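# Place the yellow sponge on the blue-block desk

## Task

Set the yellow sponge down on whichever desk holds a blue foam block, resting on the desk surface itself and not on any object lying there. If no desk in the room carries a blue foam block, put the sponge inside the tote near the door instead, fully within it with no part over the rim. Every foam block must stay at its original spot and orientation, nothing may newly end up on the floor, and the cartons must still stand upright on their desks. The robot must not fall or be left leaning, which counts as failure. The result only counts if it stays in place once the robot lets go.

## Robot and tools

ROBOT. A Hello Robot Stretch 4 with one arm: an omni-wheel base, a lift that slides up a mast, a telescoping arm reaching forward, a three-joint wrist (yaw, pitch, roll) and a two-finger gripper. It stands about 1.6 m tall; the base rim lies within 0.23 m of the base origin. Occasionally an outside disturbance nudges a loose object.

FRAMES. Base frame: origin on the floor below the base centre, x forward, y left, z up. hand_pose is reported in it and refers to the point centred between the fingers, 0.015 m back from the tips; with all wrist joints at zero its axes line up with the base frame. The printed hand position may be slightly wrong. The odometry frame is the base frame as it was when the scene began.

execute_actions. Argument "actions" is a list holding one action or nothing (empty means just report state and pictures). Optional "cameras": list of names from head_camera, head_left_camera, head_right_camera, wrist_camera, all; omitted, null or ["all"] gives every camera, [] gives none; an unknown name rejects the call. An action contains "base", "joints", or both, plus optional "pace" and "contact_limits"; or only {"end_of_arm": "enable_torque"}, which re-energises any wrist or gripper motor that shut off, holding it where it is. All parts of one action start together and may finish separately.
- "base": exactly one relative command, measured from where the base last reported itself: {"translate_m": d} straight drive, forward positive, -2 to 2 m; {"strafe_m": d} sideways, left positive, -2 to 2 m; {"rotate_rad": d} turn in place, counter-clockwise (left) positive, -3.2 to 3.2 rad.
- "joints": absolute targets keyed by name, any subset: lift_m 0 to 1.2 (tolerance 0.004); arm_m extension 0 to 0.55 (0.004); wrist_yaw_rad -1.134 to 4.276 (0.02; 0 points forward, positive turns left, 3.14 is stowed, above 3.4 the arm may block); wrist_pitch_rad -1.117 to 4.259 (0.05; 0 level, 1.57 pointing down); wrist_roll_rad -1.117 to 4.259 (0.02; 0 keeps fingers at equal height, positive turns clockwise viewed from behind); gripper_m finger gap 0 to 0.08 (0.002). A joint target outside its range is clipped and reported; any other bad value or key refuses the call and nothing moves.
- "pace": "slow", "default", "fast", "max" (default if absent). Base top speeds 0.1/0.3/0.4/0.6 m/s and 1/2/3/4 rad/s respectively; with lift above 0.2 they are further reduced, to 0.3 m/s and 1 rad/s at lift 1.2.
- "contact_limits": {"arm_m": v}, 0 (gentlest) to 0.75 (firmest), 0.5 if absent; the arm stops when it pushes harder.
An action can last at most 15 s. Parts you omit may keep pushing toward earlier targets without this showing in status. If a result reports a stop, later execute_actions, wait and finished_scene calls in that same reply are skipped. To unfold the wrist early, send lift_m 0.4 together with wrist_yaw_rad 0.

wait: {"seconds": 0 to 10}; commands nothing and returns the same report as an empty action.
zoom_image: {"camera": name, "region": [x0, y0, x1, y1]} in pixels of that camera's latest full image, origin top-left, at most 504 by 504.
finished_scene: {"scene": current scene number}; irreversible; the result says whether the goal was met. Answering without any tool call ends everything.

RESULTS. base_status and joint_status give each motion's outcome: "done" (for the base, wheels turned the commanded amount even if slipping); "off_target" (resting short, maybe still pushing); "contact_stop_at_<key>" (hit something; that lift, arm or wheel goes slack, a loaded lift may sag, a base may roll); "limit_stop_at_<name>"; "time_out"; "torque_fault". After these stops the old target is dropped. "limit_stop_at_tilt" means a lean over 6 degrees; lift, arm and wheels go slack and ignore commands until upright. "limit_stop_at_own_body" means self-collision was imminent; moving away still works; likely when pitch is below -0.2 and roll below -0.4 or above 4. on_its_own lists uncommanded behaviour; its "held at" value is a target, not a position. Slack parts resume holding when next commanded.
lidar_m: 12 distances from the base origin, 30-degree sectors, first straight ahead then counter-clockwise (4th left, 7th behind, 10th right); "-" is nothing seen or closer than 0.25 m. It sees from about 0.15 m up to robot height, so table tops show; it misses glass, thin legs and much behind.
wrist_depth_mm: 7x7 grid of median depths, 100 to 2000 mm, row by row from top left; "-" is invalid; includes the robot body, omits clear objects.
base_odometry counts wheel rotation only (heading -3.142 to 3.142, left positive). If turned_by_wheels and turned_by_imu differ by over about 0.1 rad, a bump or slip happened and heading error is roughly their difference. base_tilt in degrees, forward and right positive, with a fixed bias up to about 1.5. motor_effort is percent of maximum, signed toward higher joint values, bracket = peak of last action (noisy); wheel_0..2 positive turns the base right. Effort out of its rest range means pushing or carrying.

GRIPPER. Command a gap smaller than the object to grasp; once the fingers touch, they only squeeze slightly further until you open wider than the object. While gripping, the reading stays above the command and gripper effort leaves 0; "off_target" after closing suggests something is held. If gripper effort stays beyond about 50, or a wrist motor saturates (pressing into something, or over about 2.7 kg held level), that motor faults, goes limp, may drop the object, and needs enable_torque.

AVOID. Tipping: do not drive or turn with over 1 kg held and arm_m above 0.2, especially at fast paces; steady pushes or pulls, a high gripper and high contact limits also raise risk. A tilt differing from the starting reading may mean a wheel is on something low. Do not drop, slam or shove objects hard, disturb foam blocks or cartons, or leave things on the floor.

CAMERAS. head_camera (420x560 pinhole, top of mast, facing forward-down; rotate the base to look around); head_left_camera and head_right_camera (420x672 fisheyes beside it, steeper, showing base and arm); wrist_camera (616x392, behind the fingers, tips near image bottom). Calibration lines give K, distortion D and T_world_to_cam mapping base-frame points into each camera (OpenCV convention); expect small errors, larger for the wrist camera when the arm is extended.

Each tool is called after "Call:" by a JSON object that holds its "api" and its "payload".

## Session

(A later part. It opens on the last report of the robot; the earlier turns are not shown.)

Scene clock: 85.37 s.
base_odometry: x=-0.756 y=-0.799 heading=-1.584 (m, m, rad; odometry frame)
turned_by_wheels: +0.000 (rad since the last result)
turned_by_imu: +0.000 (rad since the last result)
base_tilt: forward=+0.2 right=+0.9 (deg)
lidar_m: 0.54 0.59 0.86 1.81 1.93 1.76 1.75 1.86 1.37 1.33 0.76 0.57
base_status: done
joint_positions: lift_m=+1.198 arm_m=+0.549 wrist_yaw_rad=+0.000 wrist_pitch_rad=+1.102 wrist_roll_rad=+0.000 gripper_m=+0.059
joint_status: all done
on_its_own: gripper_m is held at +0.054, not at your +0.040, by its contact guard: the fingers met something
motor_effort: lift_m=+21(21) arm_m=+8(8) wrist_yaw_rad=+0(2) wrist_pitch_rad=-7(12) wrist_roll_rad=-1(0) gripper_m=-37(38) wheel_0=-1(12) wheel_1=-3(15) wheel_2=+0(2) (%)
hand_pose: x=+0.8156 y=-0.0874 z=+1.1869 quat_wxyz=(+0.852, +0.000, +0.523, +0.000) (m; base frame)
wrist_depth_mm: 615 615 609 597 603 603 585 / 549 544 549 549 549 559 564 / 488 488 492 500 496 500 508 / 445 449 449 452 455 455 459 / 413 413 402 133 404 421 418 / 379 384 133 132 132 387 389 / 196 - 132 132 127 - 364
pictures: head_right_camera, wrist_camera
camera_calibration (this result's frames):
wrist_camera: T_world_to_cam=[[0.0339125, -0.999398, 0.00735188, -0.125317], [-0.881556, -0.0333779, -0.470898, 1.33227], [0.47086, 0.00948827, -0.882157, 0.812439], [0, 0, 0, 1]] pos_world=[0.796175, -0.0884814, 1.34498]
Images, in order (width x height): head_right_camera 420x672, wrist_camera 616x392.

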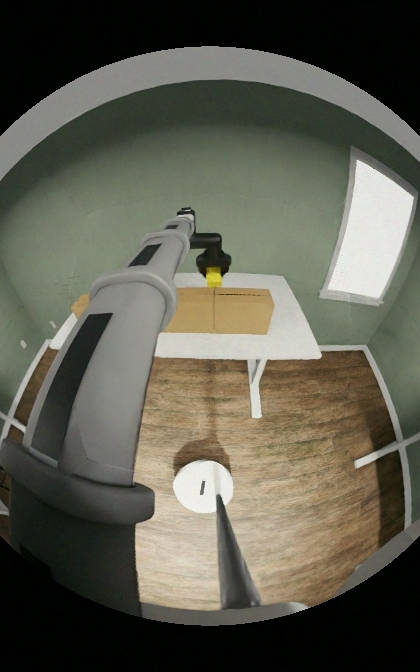

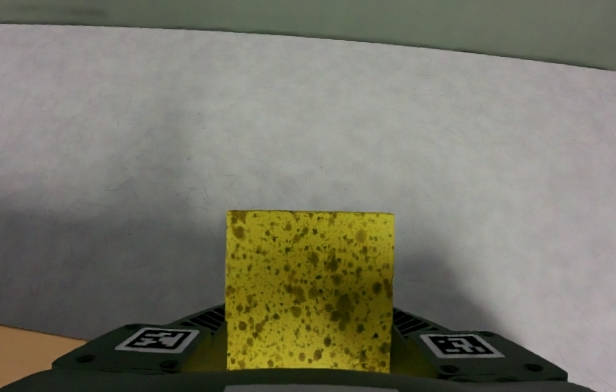

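Call:
{"api": "execute_actions", "payload": {"actions": [{"joints":{"wrist_pitch_rad":1.35,"wrist_yaw_rad":0.4}}], "cameras": ["wrist_camera"]}}

Call:
{"api": "execute_actions", "payload": {"actions": [{"joints":{"wrist_pitch_rad":0.85,"wrist_yaw_rad":0.0,"arm_m":0},"pace":"fast"}], "cameras": []}}

Call:
{"api": "execute_actions", "payload": {"actions": [{"base":{"strafe_m":1.3},"pace":"fast"}], "cameras": ["head_right_camera"]}}

Scene clock: 90.43 s.
base_odometry: x=-0.756 y=-0.799 heading=-1.584 (m, m, rad; odometry frame)
turned_by_wheels: +0.000 (rad since the last result)
turned_by_imu: +0.000 (rad since the last result)
base_tilt: forward=+0.3 right=+0.9 (deg)
lidar_m: 0.54 0.58 0.84 1.80 1.93 1.77 1.74 1.84 1.36 1.31 0.76 0.56
base_status: not commanded
joint_positions: lift_m=+1.198 arm_m=+0.549 wrist_yaw_rad=+0.400 wrist_pitch_rad=+1.350 wrist_roll_rad=+0.000 gripper_m=+0.059
joint_status: all done
on_its_own: gripper_m is held at +0.054, not at your +0.040, by its contact guard: the fingers met something
motor_effort: lift_m=+21(21) arm_m=+8(8) wrist_yaw_rad=+2(8) wrist_pitch_rad=-3(3) wrist_roll_rad=-1(0) gripper_m=-38(38) wheel_0=-1(1) wheel_1=-3(3) wheel_2=+0(0) (%)
hand_pose: x=+0.7964 y=-0.0624 z=+1.1691 quat_wxyz=(+0.765, -0.124, +0.613, +0.155) (m; base frame)
wrist_depth_mm: 449 445 445 445 445 445 449 / 427 427 427 424 427 427 427 / 404 407 410 404 407 407 410 / 206 384 394 392 392 389 392 / 196 196 194 133 370 375 375 / 188 189 133 132 132 362 359 / 183 - 132 132 128 - 347
pictures: wrist_camera
camera_calibration (this result's frames):
wrist_camera: T_world_to_cam=[[0.420829, -0.907139, -0.0011976, -0.391935], [-0.880817, -0.408301, -0.23969, 1.01347], [0.216944, 0.101924, -0.970849, 1.11722], [0, 0, 0, 1]] pos_world=[0.815245, -0.0556097, 1.3271]
Images, in order (width x height): wrist_camera 616x392.

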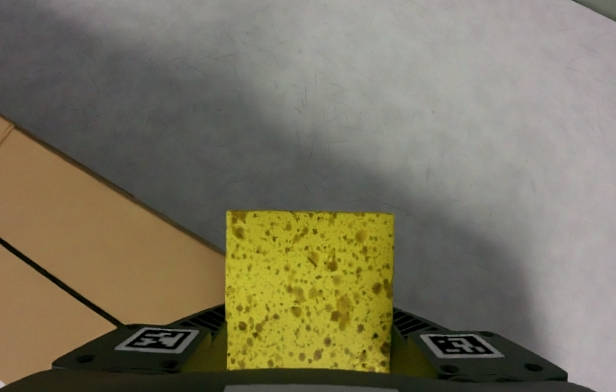

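Scene clock: 92.63 s.
base_odometry: x=-0.756 y=-0.799 heading=-1.584 (m, m, rad; odometry frame)
turned_by_wheels: +0.000 (rad since the last result)
turned_by_imu: +0.000 (rad since the last result)
base_tilt: forward=+0.2 right=+0.9 (deg)
lidar_m: 0.53 0.60 0.87 1.80 1.92 1.74 1.73 1.85 1.38 1.33 0.76 0.57
base_status: not commanded
joint_positions: lift_m=+1.198 arm_m=+0.003 wrist_yaw_rad=+0.000 wrist_pitch_rad=+0.852 wrist_roll_rad=+0.000 gripper_m=+0.059
joint_status: all done
joint sent to its limit — the command would take arm_m past its lower limit, so that joint was sent only as far as its limit.
on_its_own: gripper_m is held at +0.054, not at your +0.040, by its contact guard: the fingers met something
motor_effort: lift_m=+22(21) arm_m=-8(7) wrist_yaw_rad=+1(7) wrist_pitch_rad=-10(13) wrist_roll_rad=+0(0) gripper_m=-37(38) wheel_0=-1(0) wheel_1=-3(3) wheel_2=+0(0) (%)
hand_pose: x=+0.3142 y=-0.0875 z=+1.2165 quat_wxyz=(+0.911, +0.000, +0.413, +0.000) (m; base frame)
wrist_depth_mm: 809 798 991 1025 1008 1008 991 / 508 504 496 492 484 504 1098 / 591 574 559 539 525 535 715 / 559 569 574 574 569 574 585 / 1537 1499 521 133 512 521 517 / 1397 1430 133 132 132 1464 1430 / 1281 - 132 132 128 - 1336
pictures: none
No camera images: the call's "cameras" was empty. Leave "cameras" out to get every camera's image.

Scene clock: 98.30 s.
base_odometry: x=+0.544 y=-0.815 heading=-1.584 (m, m, rad; odometry frame)
turned_by_wheels: +0.000 (rad since the last result)
turned_by_imu: +0.000 (rad since the last result)
base_tilt: forward=+0.3 right=+0.9 (deg)
lidar_m: 1.40 1.49 0.51 0.50 0.57 0.82 2.29 1.85 2.74 2.63 0.84 0.70
base_status: done
joint_positions: lift_m=+1.198 arm_m=+0.003 wrist_yaw_rad=+0.000 wrist_pitch_rad=+0.852 wrist_roll_rad=+0.000 gripper_m=+0.059
joint_status: not commanded
on_its_own: gripper_m is held at +0.054, not at your +0.040, by its contact guard: the fingers met something
motor_effort: lift_m=+21(21) arm_m=-8(8) wrist_yaw_rad=+2(2) wrist_pitch_rad=-7(8) wrist_roll_rad=-1(1) gripper_m=-38(38) wheel_0=-1(11) wheel_1=+2(12) wheel_2=+0(1) (%)
hand_pose: x=+0.3143 y=-0.0874 z=+1.2165 quat_wxyz=(+0.911, +0.000, +0.413, +0.000) (m; base frame)
wrist_depth_mm: 1229 1182 1182 1118 1138 1042 1042 / 1366 1336 1281 1255 1229 842 854 / 1537 1576 1499 1430 1430 723 699 / 1661 1756 1708 1618 1576 627 585 / 1576 1576 1537 133 1229 1618 1576 / 1430 1397 133 132 132 1464 1430 / 1308 - 132 132 128 - 1308
pictures: head_right_camera
Images, in order (width x height): head_right_camera 420x672.

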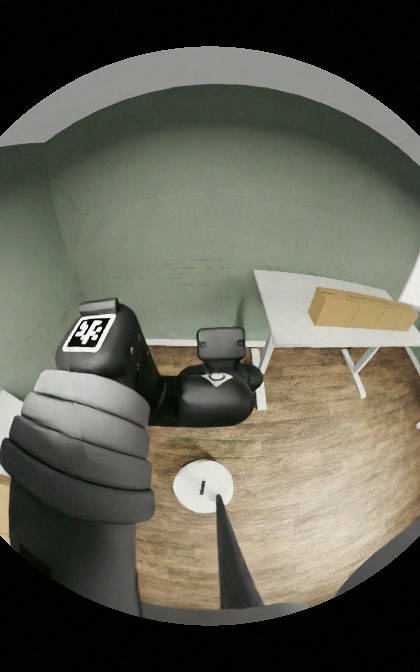

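Call:
{"api": "execute_actions", "payload": {"actions": [{"base":{"rotate_rad":1.58},"pace":"fast"}], "cameras": []}}

Call:
{"api": "execute_actions", "payload": {"actions": [{"base":{"strafe_m":0.65},"joints":{"arm_m":0.5,"wrist_pitch_rad":1.1},"pace":"fast"}], "cameras": ["head_right_camera","wrist_camera"]}}

Scene clock: 103.87 s.
base_odometry: x=+0.544 y=-0.815 heading=-0.004 (m, m, rad; odometry frame)
turned_by_wheels: +1.579 (rad since the last result)
turned_by_imu: +1.587 (rad since the last result)
base_tilt: forward=+0.2 right=+0.9 (deg)
lidar_m: 0.50 0.57 0.82 2.26 1.83 2.82 3.44 0.85 0.70 1.42 1.50 0.54
base_status: done
joint_positions: lift_m=+1.198 arm_m=+0.003 wrist_yaw_rad=+0.000 wrist_pitch_rad=+0.852 wrist_roll_rad=+0.000 gripper_m=+0.059
joint_status: not commanded
on_its_own: gripper_m is held at +0.054, not at your +0.040, by its contact guard: the fingers met something
motor_effort: lift_m=+21(21) arm_m=-8(8) wrist_yaw_rad=+1(1) wrist_pitch_rad=-7(8) wrist_roll_rad=+0(1) gripper_m=-37(38) wheel_0=-3(5) wheel_1=-4(11) wheel_2=-3(6) (%)
hand_pose: x=+0.3143 y=-0.0874 z=+1.2165 quat_wxyz=(+0.911, +0.000, +0.413, +0.000) (m; base frame)
wrist_depth_mm: 798 1008 991 991 1008 991 960 / 508 508 809 820 1098 1098 1078 / 585 574 668 676 1205 1229 1229 / 564 564 574 535 1397 1397 1397 / 960 525 496 133 1576 1618 1537 / 1366 1366 132 132 132 1464 1464 / 1308 - 132 132 128 - 1336
pictures: none
No camera images: the call's "cameras" was empty. Leave "cameras" out to get every camera's image.

Scene clock: 107.37 s.
base_odometry: x=+0.547 y=-0.165 heading=-0.004 (m, m, rad; odometry frame)
turned_by_wheels: +0.000 (rad since the last result)
turned_by_imu: -0.001 (rad since the last result)
base_tilt: forward=+0.3 right=+0.9 (deg)
lidar_m: 0.56 0.59 0.91 1.62 1.22 2.10 3.40 1.74 1.30 1.54 0.77 0.59
base_status: done
joint_positions: lift_m=+1.198 arm_m=+0.499 wrist_yaw_rad=+0.000 wrist_pitch_rad=+1.101 wrist_roll_rad=+0.000 gripper_m=+0.059
joint_status: all done
on_its_own: gripper_m is held at +0.054, not at your +0.040, by its contact guard: the fingers met something
motor_effort: lift_m=+21(21) arm_m=+8(11) wrist_yaw_rad=+1(2) wrist_pitch_rad=-5(5) wrist_roll_rad=+0(0) gripper_m=-37(38) wheel_0=-2(12) wheel_1=+2(10) wheel_2=+0(2) (%)
hand_pose: x=+0.7657 y=-0.0874 z=+1.1869 quat_wxyz=(+0.852, +0.000, +0.523, +0.000) (m; base frame)
wrist_depth_mm: 609 603 609 615 609 621 615 / 544 544 539 549 554 554 559 / 488 492 496 492 500 500 504 / 246 452 452 455 449 442 455 / 225 226 220 133 221 229 421 / 208 208 133 132 133 212 211 / 197 - 132 131 128 - -
pictures: head_right_camera, wrist_camera
camera_calibration (this result's frames):
wrist_camera: T_world_to_cam=[[0.0341418, -0.999389, 0.00743992, -0.123896], [-0.881278, -0.0336161, -0.471401, 1.2887], [0.471363, 0.00953783, -0.881888, 0.835282], [0, 0, 0, 1]] pos_world=[0.746215, -0.0884656, 1.34504]
Images, in order (width x height): head_right_camera 420x672, wrist_camera 616x392.

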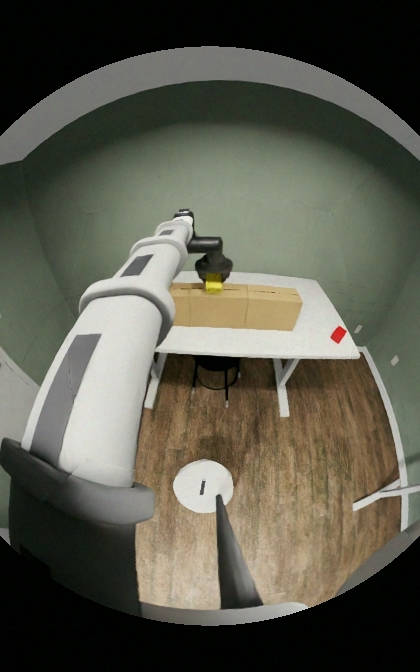

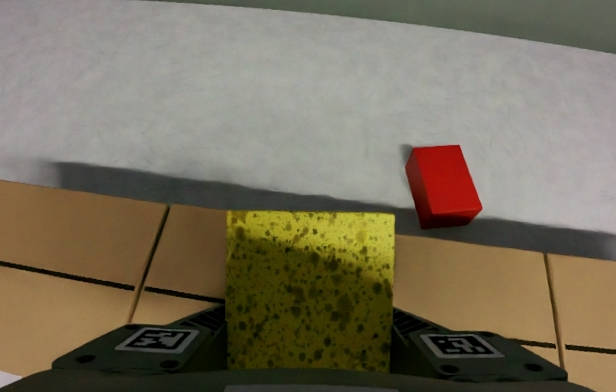

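Call:
{"api": "execute_actions", "payload": {"actions": [{"joints":{"arm_m":0,"wrist_pitch_rad":0.85},"pace":"fast"}], "cameras": []}}

Call:
{"api": "execute_actions", "payload": {"actions": [{"base":{"rotate_rad":2.21},"pace":"fast"}], "cameras": []}}

Call:
{"api": "execute_actions", "payload": {"actions": [{"base":{"translate_m":0.7},"joints":{"lift_m":0.5,"arm_m":0.3,"wrist_pitch_rad":1.57},"pace":"fast"}], "cameras": ["head_camera","wrist_camera"]}}

Scene clock: 114.00 s.
base_odometry: x=+0.547 y=-0.165 heading=-0.004 (m, m, rad; odometry frame)
turned_by_wheels: +0.000 (rad since the last result)
turned_by_imu: -0.001 (rad since the last result)
base_tilt: forward=+0.2 right=+0.9 (deg)
lidar_m: 0.56 0.62 0.92 1.63 1.23 2.10 3.40 1.72 1.32 1.54 0.73 0.59
base_status: not commanded
joint_positions: lift_m=+1.198 arm_m=+0.003 wrist_yaw_rad=+0.000 wrist_pitch_rad=+0.852 wrist_roll_rad=+0.000 gripper_m=+0.059
joint_status: all done
joint sent to its limit — the command would take arm_m past its lower limit, so that joint was sent only as far as its limit.
on_its_own: gripper_m is held at +0.054, not at your +0.040, by its contact guard: the fingers met something
motor_effort: lift_m=+21(21) arm_m=-8(10) wrist_yaw_rad=+1(0) wrist_pitch_rad=-7(14) wrist_roll_rad=+1(0) gripper_m=-37(38) wheel_0=-1(2) wheel_1=+2(2) wheel_2=+0(0) (%)
hand_pose: x=+0.3142 y=-0.0875 z=+1.2165 quat_wxyz=(+0.911, +0.000, +0.413, +0.000) (m; base frame)
wrist_depth_mm: 1138 591 585 1042 1008 1008 1008 / 809 554 535 517 512 496 492 / 668 627 615 585 569 539 530 / 585 569 574 580 574 585 585 / 1618 1537 1499 133 517 521 525 / 1430 1464 133 132 132 1430 1464 / 1308 - 132 132 127 - 1336
pictures: none
No camera images: the call's "cameras" was empty. Leave "cameras" out to get every camera's image.

Scene clock: 117.50 s.
base_odometry: x=+0.547 y=-0.165 heading=+2.205 (m, m, rad; odometry frame)
turned_by_wheels: +2.209 (rad since the last result)
turned_by_imu: +2.221 (rad since the last result)
base_tilt: forward=+0.2 right=+0.9 (deg)
lidar_m: 1.23 2.59 2.59 1.53 1.30 2.06 0.68 0.57 0.57 0.67 1.63 1.65
base_status: done
joint_positions: lift_m=+1.198 arm_m=+0.003 wrist_yaw_rad=+0.000 wrist_pitch_rad=+0.852 wrist_roll_rad=+0.000 gripper_m=+0.059
joint_status: not commanded
on_its_own: gripper_m is held at +0.054, not at your +0.040, by its contact guard: the fingers met something
motor_effort: lift_m=+21(21) arm_m=-8(8) wrist_yaw_rad=+1(2) wrist_pitch_rad=-9(7) wrist_roll_rad=+1(1) gripper_m=-37(38) wheel_0=-3(6) wheel_1=-5(9) wheel_2=-3(9) (%)
hand_pose: x=+0.3143 y=-0.0874 z=+1.2165 quat_wxyz=(+0.911, +0.000, +0.413, +0.000) (m; base frame)
wrist_depth_mm: - - - 1618 1576 1308 1118 / - - - 1921 1708 1366 1182 / - - - - 1863 1537 1281 / 1863 1863 1863 1808 1863 1661 1366 / 1618 1576 1576 133 1576 1661 1499 / 1397 1430 133 132 132 1430 1430 / 1308 - 132 132 127 - 1336
pictures: none
No camera images: the call's "cameras" was empty. Leave "cameras" out to get every camera's image.

Scene clock: 121.30 s.
base_odometry: x=+0.132 y=+0.398 heading=+2.205 (m, m, rad; odometry frame)
turned_by_wheels: +0.000 (rad since the last result)
turned_by_imu: -0.002 (rad since the last result)
base_tilt: forward=+0.2 right=+0.9 (deg)
lidar_m: 0.56 1.55 2.12 2.19 1.79 1.79 1.27 1.04 1.05 1.33 1.12 0.55
base_status: done
joint_positions: lift_m=+0.500 arm_m=+0.299 wrist_yaw_rad=+0.000 wrist_pitch_rad=+1.570 wrist_roll_rad=+0.000 gripper_m=+0.059
joint_status: all done
on_its_own: gripper_m is held at +0.054, not at your +0.040, by its contact guard: the fingers met something
motor_effort: lift_m=+14(23) arm_m=+7(10) wrist_yaw_rad=+0(4) wrist_pitch_rad=-1(5) wrist_roll_rad=-1(1) gripper_m=-38(38) wheel_0=+3(7) wheel_1=+3(6) wheel_2=-1(11) (%)
hand_pose: x=+0.4697 y=-0.0874 z=+0.4659 quat_wxyz=(+0.707, +0.000, +0.707, +0.000) (m; base frame)
wrist_depth_mm: 627 627 621 615 559 621 627 / 627 621 627 621 615 621 615 / 621 621 621 615 615 621 615 / 621 615 615 615 615 615 615 / 621 615 609 133 609 609 603 / 609 603 133 132 132 597 603 / 609 - 132 132 127 - 597
pictures: head_camera, wrist_camera
camera_calibration (this result's frames):
wrist_camera: T_world_to_cam=[[0.0338145, -0.99939, -0.0087109, -0.100761], [-0.99918, -0.0336108, -0.0225565, 0.534172], [0.0222499, 0.0094665, -0.999708, 0.604741], [0, 0, 0, 1]] pos_world=[0.523686, -0.0884705, 0.615736]
Images, in order (width x height): head_camera 420x560, wrist_camera 616x392.

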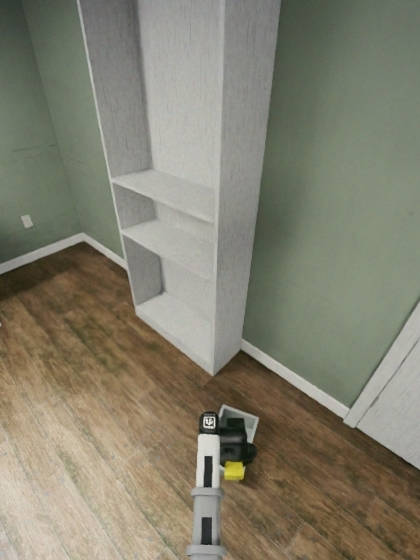

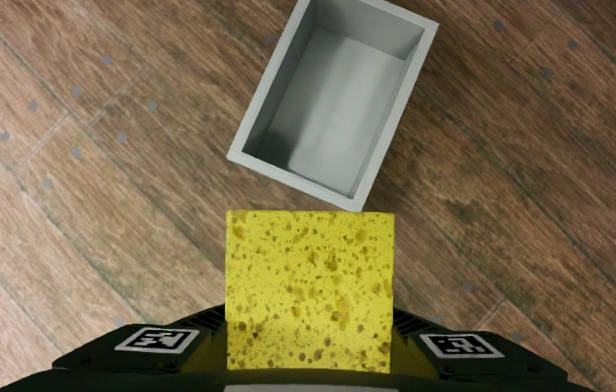

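Call:
{"api": "execute_actions", "payload": {"actions": [{"base":{"strafe_m":-0.045},"joints":{"arm_m":0.502,"wrist_roll_rad":0.4,"lift_m":0.33}}], "cameras": ["head_camera","head_right_camera","wrist_camera"]}}

Scene clock: 126.27 s.
base_odometry: x=+0.168 y=+0.425 heading=+2.205 (m, m, rad; odometry frame)
turned_by_wheels: +0.000 (rad since the last result)
turned_by_imu: -0.001 (rad since the last result)
base_tilt: forward=+0.3 right=+0.9 (deg)
lidar_m: 0.55 1.50 2.16 2.24 1.83 1.83 1.22 1.01 1.00 1.33 1.08 1.06
base_status: done
joint_positions: lift_m=+0.330 arm_m=+0.501 wrist_yaw_rad=+0.000 wrist_pitch_rad=+1.570 wrist_roll_rad=+0.399 gripper_m=+0.059
joint_status: all done
on_its_own: gripper_m is held at +0.054, not at your +0.040, by its contact guard: the fingers met something
motor_effort: lift_m=+14(13) arm_m=+8(8) wrist_yaw_rad=+0(0) wrist_pitch_rad=-2(1) wrist_roll_rad=+1(6) gripper_m=-38(37) wheel_0=+2(11) wheel_1=-4(12) wheel_2=+0(1) (%)
hand_pose: x=+0.6717 y=-0.0874 z=+0.2959 quat_wxyz=(+0.693, +0.140, +0.693, -0.140) (m; base frame)
wrist_depth_mm: 459 455 459 455 455 455 449 / 455 455 452 452 449 449 449 / 452 449 392 445 445 445 449 / 449 452 392 442 442 445 442 / 449 442 327 133 442 439 439 / 445 442 133 132 132 436 436 / 436 - 132 132 127 - 433
pictures: head_camera, head_right_camera, wrist_camera
camera_calibration (this result's frames):
wrist_camera: T_world_to_cam=[[-0.357517, -0.933863, -0.00900815, 0.159588], [-0.933596, 0.35763, -0.0223691, 0.722231], [0.0241113, 0.000412648, -0.999709, 0.428294], [0, 0, 0, 1]] pos_world=[0.721, -0.109435, 0.445762]
Images, in order (width x height): head_camera 420x560, head_right_camera 420x672, wrist_camera 616x392.

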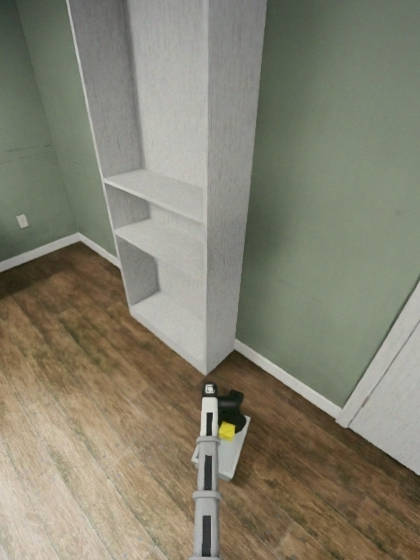

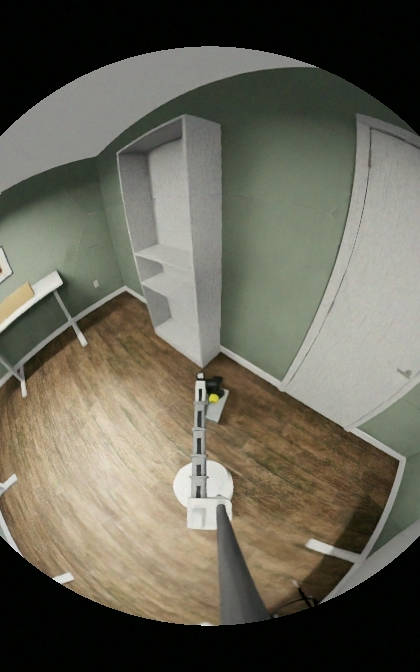

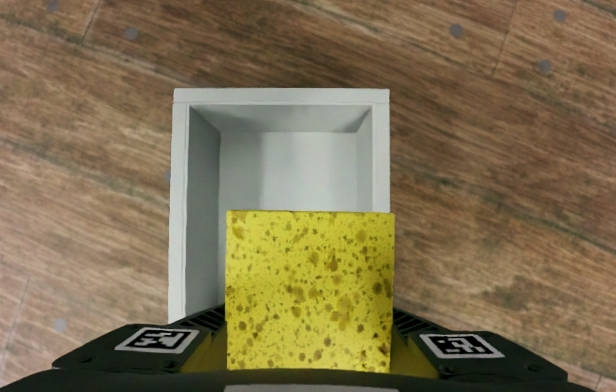

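Call:
{"api": "execute_actions", "payload": {"actions": [{"base":{"strafe_m":0.025},"joints":{"arm_m":0.511}}], "cameras": ["wrist_camera"]}}

Call:
{"api": "execute_actions", "payload": {"actions": [{"joints":{"lift_m":0.1}}], "cameras": ["wrist_camera"]}}

Scene clock: 130.33 s.
base_odometry: x=+0.148 y=+0.410 heading=+2.205 (m, m, rad; odometry frame)
turned_by_wheels: +0.000 (rad since the last result)
turned_by_imu: +0.000 (rad since the last result)
base_tilt: forward=+0.2 right=+0.9 (deg)
lidar_m: 0.53 1.50 2.15 2.22 1.81 1.81 1.22 1.03 1.03 1.31 1.11 0.66
base_status: done
joint_positions: lift_m=+0.330 arm_m=+0.510 wrist_yaw_rad=+0.000 wrist_pitch_rad=+1.570 wrist_roll_rad=+0.399 gripper_m=+0.059
joint_status: all done
on_its_own: gripper_m is held at +0.054, not at your +0.040, by its contact guard: the fingers met something
motor_effort: lift_m=+14(14) arm_m=+8(8) wrist_yaw_rad=+0(1) wrist_pitch_rad=-2(1) wrist_roll_rad=+1(1) gripper_m=-38(37) wheel_0=-1(9) wheel_1=+2(11) wheel_2=+0(1) (%)
hand_pose: x=+0.6806 y=-0.0874 z=+0.2959 quat_wxyz=(+0.693, +0.140, +0.693, -0.140) (m; base frame)
wrist_depth_mm: 459 462 455 455 455 452 452 / 455 455 455 452 449 449 452 / 452 452 427 445 424 445 445 / 452 449 442 442 442 445 445 / 445 445 325 133 325 439 439 / 445 445 132 132 132 439 433 / 442 - 132 132 127 - 433
pictures: wrist_camera
camera_calibration (this result's frames):
wrist_camera: T_world_to_cam=[[-0.357609, -0.933828, -0.00898742, 0.162858], [-0.933562, 0.357721, -0.022315, 0.730584], [0.0240534, 0.000410279, -0.999711, 0.428117], [0, 0, 0, 1]] pos_world=[0.729987, -0.109439, 0.445759]
Images, in order (width x height): wrist_camera 616x392.

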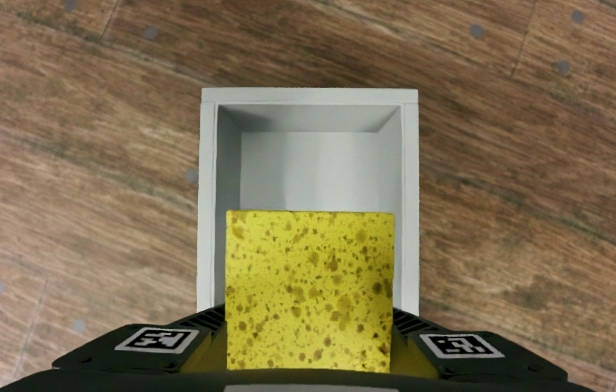

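Scene clock: 132.37 s.
base_odometry: x=+0.148 y=+0.410 heading=+2.205 (m, m, rad; odometry frame)
turned_by_wheels: +0.000 (rad since the last result)
turned_by_imu: +0.000 (rad since the last result)
base_tilt: forward=+0.3 right=+0.9 (deg)
lidar_m: 0.55 1.50 2.15 2.22 1.81 1.81 1.24 1.04 1.03 1.32 1.11 0.81
base_status: not commanded
joint_positions: lift_m=+0.100 arm_m=+0.510 wrist_yaw_rad=+0.000 wrist_pitch_rad=+1.570 wrist_roll_rad=+0.399 gripper_m=+0.059
joint_status: all done
on_its_own: gripper_m is held at +0.054, not at your +0.040, by its contact guard: the fingers met something
motor_effort: lift_m=+14(13) arm_m=+8(8) wrist_yaw_rad=+0(1) wrist_pitch_rad=-1(2) wrist_roll_rad=+1(1) gripper_m=-37(37) wheel_0=-1(0) wheel_1=+2(2) wheel_2=+0(0) (%)
hand_pose: x=+0.6806 y=-0.0874 z=+0.0659 quat_wxyz=(+0.693, +0.140, +0.693, -0.140) (m; base frame)
wrist_depth_mm: 116 168 198 191 196 166 - / 118 170 217 217 216 167 - / 118 173 216 215 215 168 - / 116 173 214 213 213 168 - / 119 173 213 133 211 167 - / 118 161 133 132 132 165 - / 112 - 132 132 128 - -
pictures: wrist_camera
camera_calibration (this result's frames):
wrist_camera: T_world_to_cam=[[-0.357609, -0.933828, -0.00898738, 0.160792], [-0.933562, 0.357721, -0.0223149, 0.725453], [0.0240533, 0.000410277, -0.999711, 0.198174], [0, 0, 0, 1]] pos_world=[0.729989, -0.109439, 0.21575]
Images, in order (width x height): wrist_camera 616x392.

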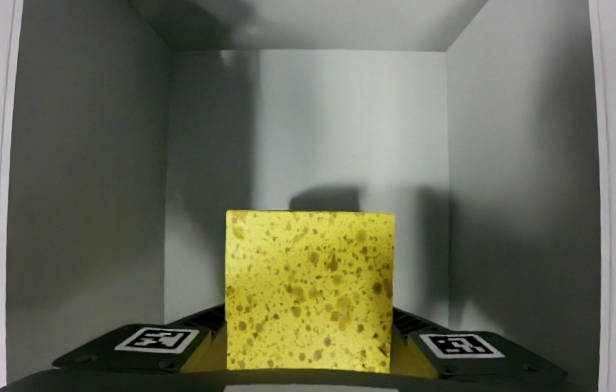

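Call:
{"api": "execute_actions", "payload": {"actions": [{"joints":{"lift_m":0.07}}], "cameras": []}}

Call:
{"api": "execute_actions", "payload": {"actions": [{"joints":{"gripper_m":0.072}}], "cameras": []}}

Call:
{"api": "execute_actions", "payload": {"actions": [{"joints":{"lift_m":0.35},"pace":"fast"}], "cameras": ["wrist_camera"]}}

Scene clock: 137.17 s.
base_odometry: x=+0.148 y=+0.410 heading=+2.205 (m, m, rad; odometry frame)
turned_by_wheels: +0.000 (rad since the last result)
turned_by_imu: +0.000 (rad since the last result)
base_tilt: forward=+0.3 right=+0.9 (deg)
lidar_m: 0.55 1.51 2.15 2.24 1.82 1.82 1.23 1.04 1.02 1.32 1.09 0.82
base_status: not commanded
joint_positions: lift_m=+0.070 arm_m=+0.510 wrist_yaw_rad=+0.000 wrist_pitch_rad=+1.570 wrist_roll_rad=+0.399 gripper_m=+0.059
joint_status: all done
on_its_own: gripper_m is held at +0.054, not at your +0.040, by its contact guard: the fingers met something
motor_effort: lift_m=+14(17) arm_m=+8(8) wrist_yaw_rad=-1(1) wrist_pitch_rad=-2(1) wrist_roll_rad=+1(1) gripper_m=-37(38) wheel_0=+0(0) wheel_1=+2(2) wheel_2=+0(0) (%)
hand_pose: x=+0.6806 y=-0.0874 z=+0.0359 quat_wxyz=(+0.693, +0.140, +0.693, -0.140) (m; base frame)
wrist_depth_mm: 116 168 188 188 187 166 - / 118 170 187 187 186 167 - / 118 172 186 185 185 168 - / 116 173 185 183 184 168 - / 119 174 183 133 182 167 - / 118 161 133 132 132 165 - / 112 - 132 132 127 - -
pictures: none
No camera images: the call's "cameras" was empty. Leave "cameras" out to get every camera's image.

Scene clock: 137.97 s.
base_odometry: x=+0.148 y=+0.410 heading=+2.205 (m, m, rad; odometry frame)
turned_by_wheels: +0.000 (rad since the last result)
turned_by_imu: +0.000 (rad since the last result)
base_tilt: forward=+0.3 right=+1.0 (deg)
lidar_m: 0.53 1.53 2.13 2.24 1.81 1.81 1.23 1.04 1.03 1.33 1.10 0.80
base_status: not commanded
joint_positions: lift_m=+0.070 arm_m=+0.510 wrist_yaw_rad=+0.000 wrist_pitch_rad=+1.570 wrist_roll_rad=+0.399 gripper_m=+0.072
joint_status: all done
motor_effort: lift_m=+14(14) arm_m=+8(8) wrist_yaw_rad=+0(0) wrist_pitch_rad=-2(2) wrist_roll_rad=+2(2) gripper_m=+1(36) wheel_0=+0(1) wheel_1=+2(2) wheel_2=+0(0) (%)
hand_pose: x=+0.6806 y=-0.0874 z=+0.0359 quat_wxyz=(+0.693, +0.140, +0.693, -0.140) (m; base frame)
wrist_depth_mm: 116 169 189 187 187 167 - / 118 170 187 186 186 167 - / 118 172 186 186 185 168 - / 116 173 185 184 183 168 - / 119 173 183 138 181 167 - / 118 160 138 138 138 165 - / - - 137 137 132 - -
pictures: none
No camera images: the call's "cameras" was empty. Leave "cameras" out to get every camera's image.

Scene clock: 139.73 s.
base_odometry: x=+0.148 y=+0.410 heading=+2.205 (m, m, rad; odometry frame)
turned_by_wheels: +0.000 (rad since the last result)
turned_by_imu: +0.000 (rad since the last result)
base_tilt: forward=+0.3 right=+1.0 (deg)
lidar_m: 0.54 1.51 2.15 2.22 1.82 1.79 1.25 1.04 1.04 1.32 1.12 0.66
base_status: not commanded
joint_positions: lift_m=+0.350 arm_m=+0.510 wrist_yaw_rad=+0.000 wrist_pitch_rad=+1.570 wrist_roll_rad=+0.399 gripper_m=+0.072
joint_status: all done
motor_effort: lift_m=+21(31) arm_m=+8(8) wrist_yaw_rad=+1(0) wrist_pitch_rad=-1(2) wrist_roll_rad=+2(1) gripper_m=+1(2) wheel_0=-1(0) wheel_1=+2(2) wheel_2=+0(0) (%)
hand_pose: x=+0.6806 y=-0.0874 z=+0.3152 quat_wxyz=(+0.693, +0.140, +0.693, -0.140) (m; base frame)
wrist_depth_mm: 480 477 477 477 477 469 469 / 477 477 473 469 473 469 466 / 469 469 430 462 424 466 462 / 469 466 466 462 459 466 462 / 466 462 459 415 455 459 459 / 459 459 402 455 402 459 459 / - - 145 430 137 - -
pictures: wrist_camera
camera_calibration (this result's frames):
wrist_camera: T_world_to_cam=[[-0.357645, -0.933815, -0.00898747, 0.163059], [-0.933548, 0.357757, -0.0223151, 0.731013], [0.0240535, 0.000409352, -0.999711, 0.447456], [0, 0, 0, 1]] pos_world=[0.72999, -0.109441, 0.465105]
Images, in order (width x height): wrist_camera 616x392.

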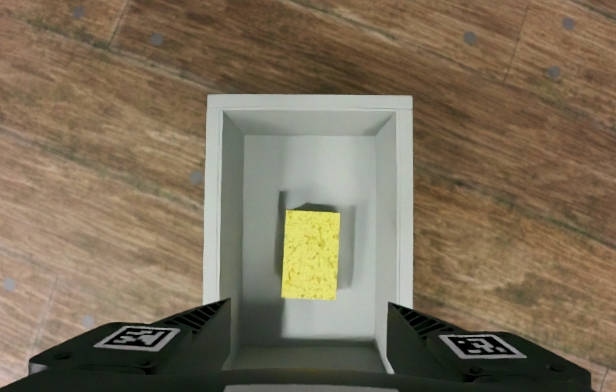

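Call:
{"api": "finished_scene", "payload": {"scene": 2}}

The scene is finished: the task was done.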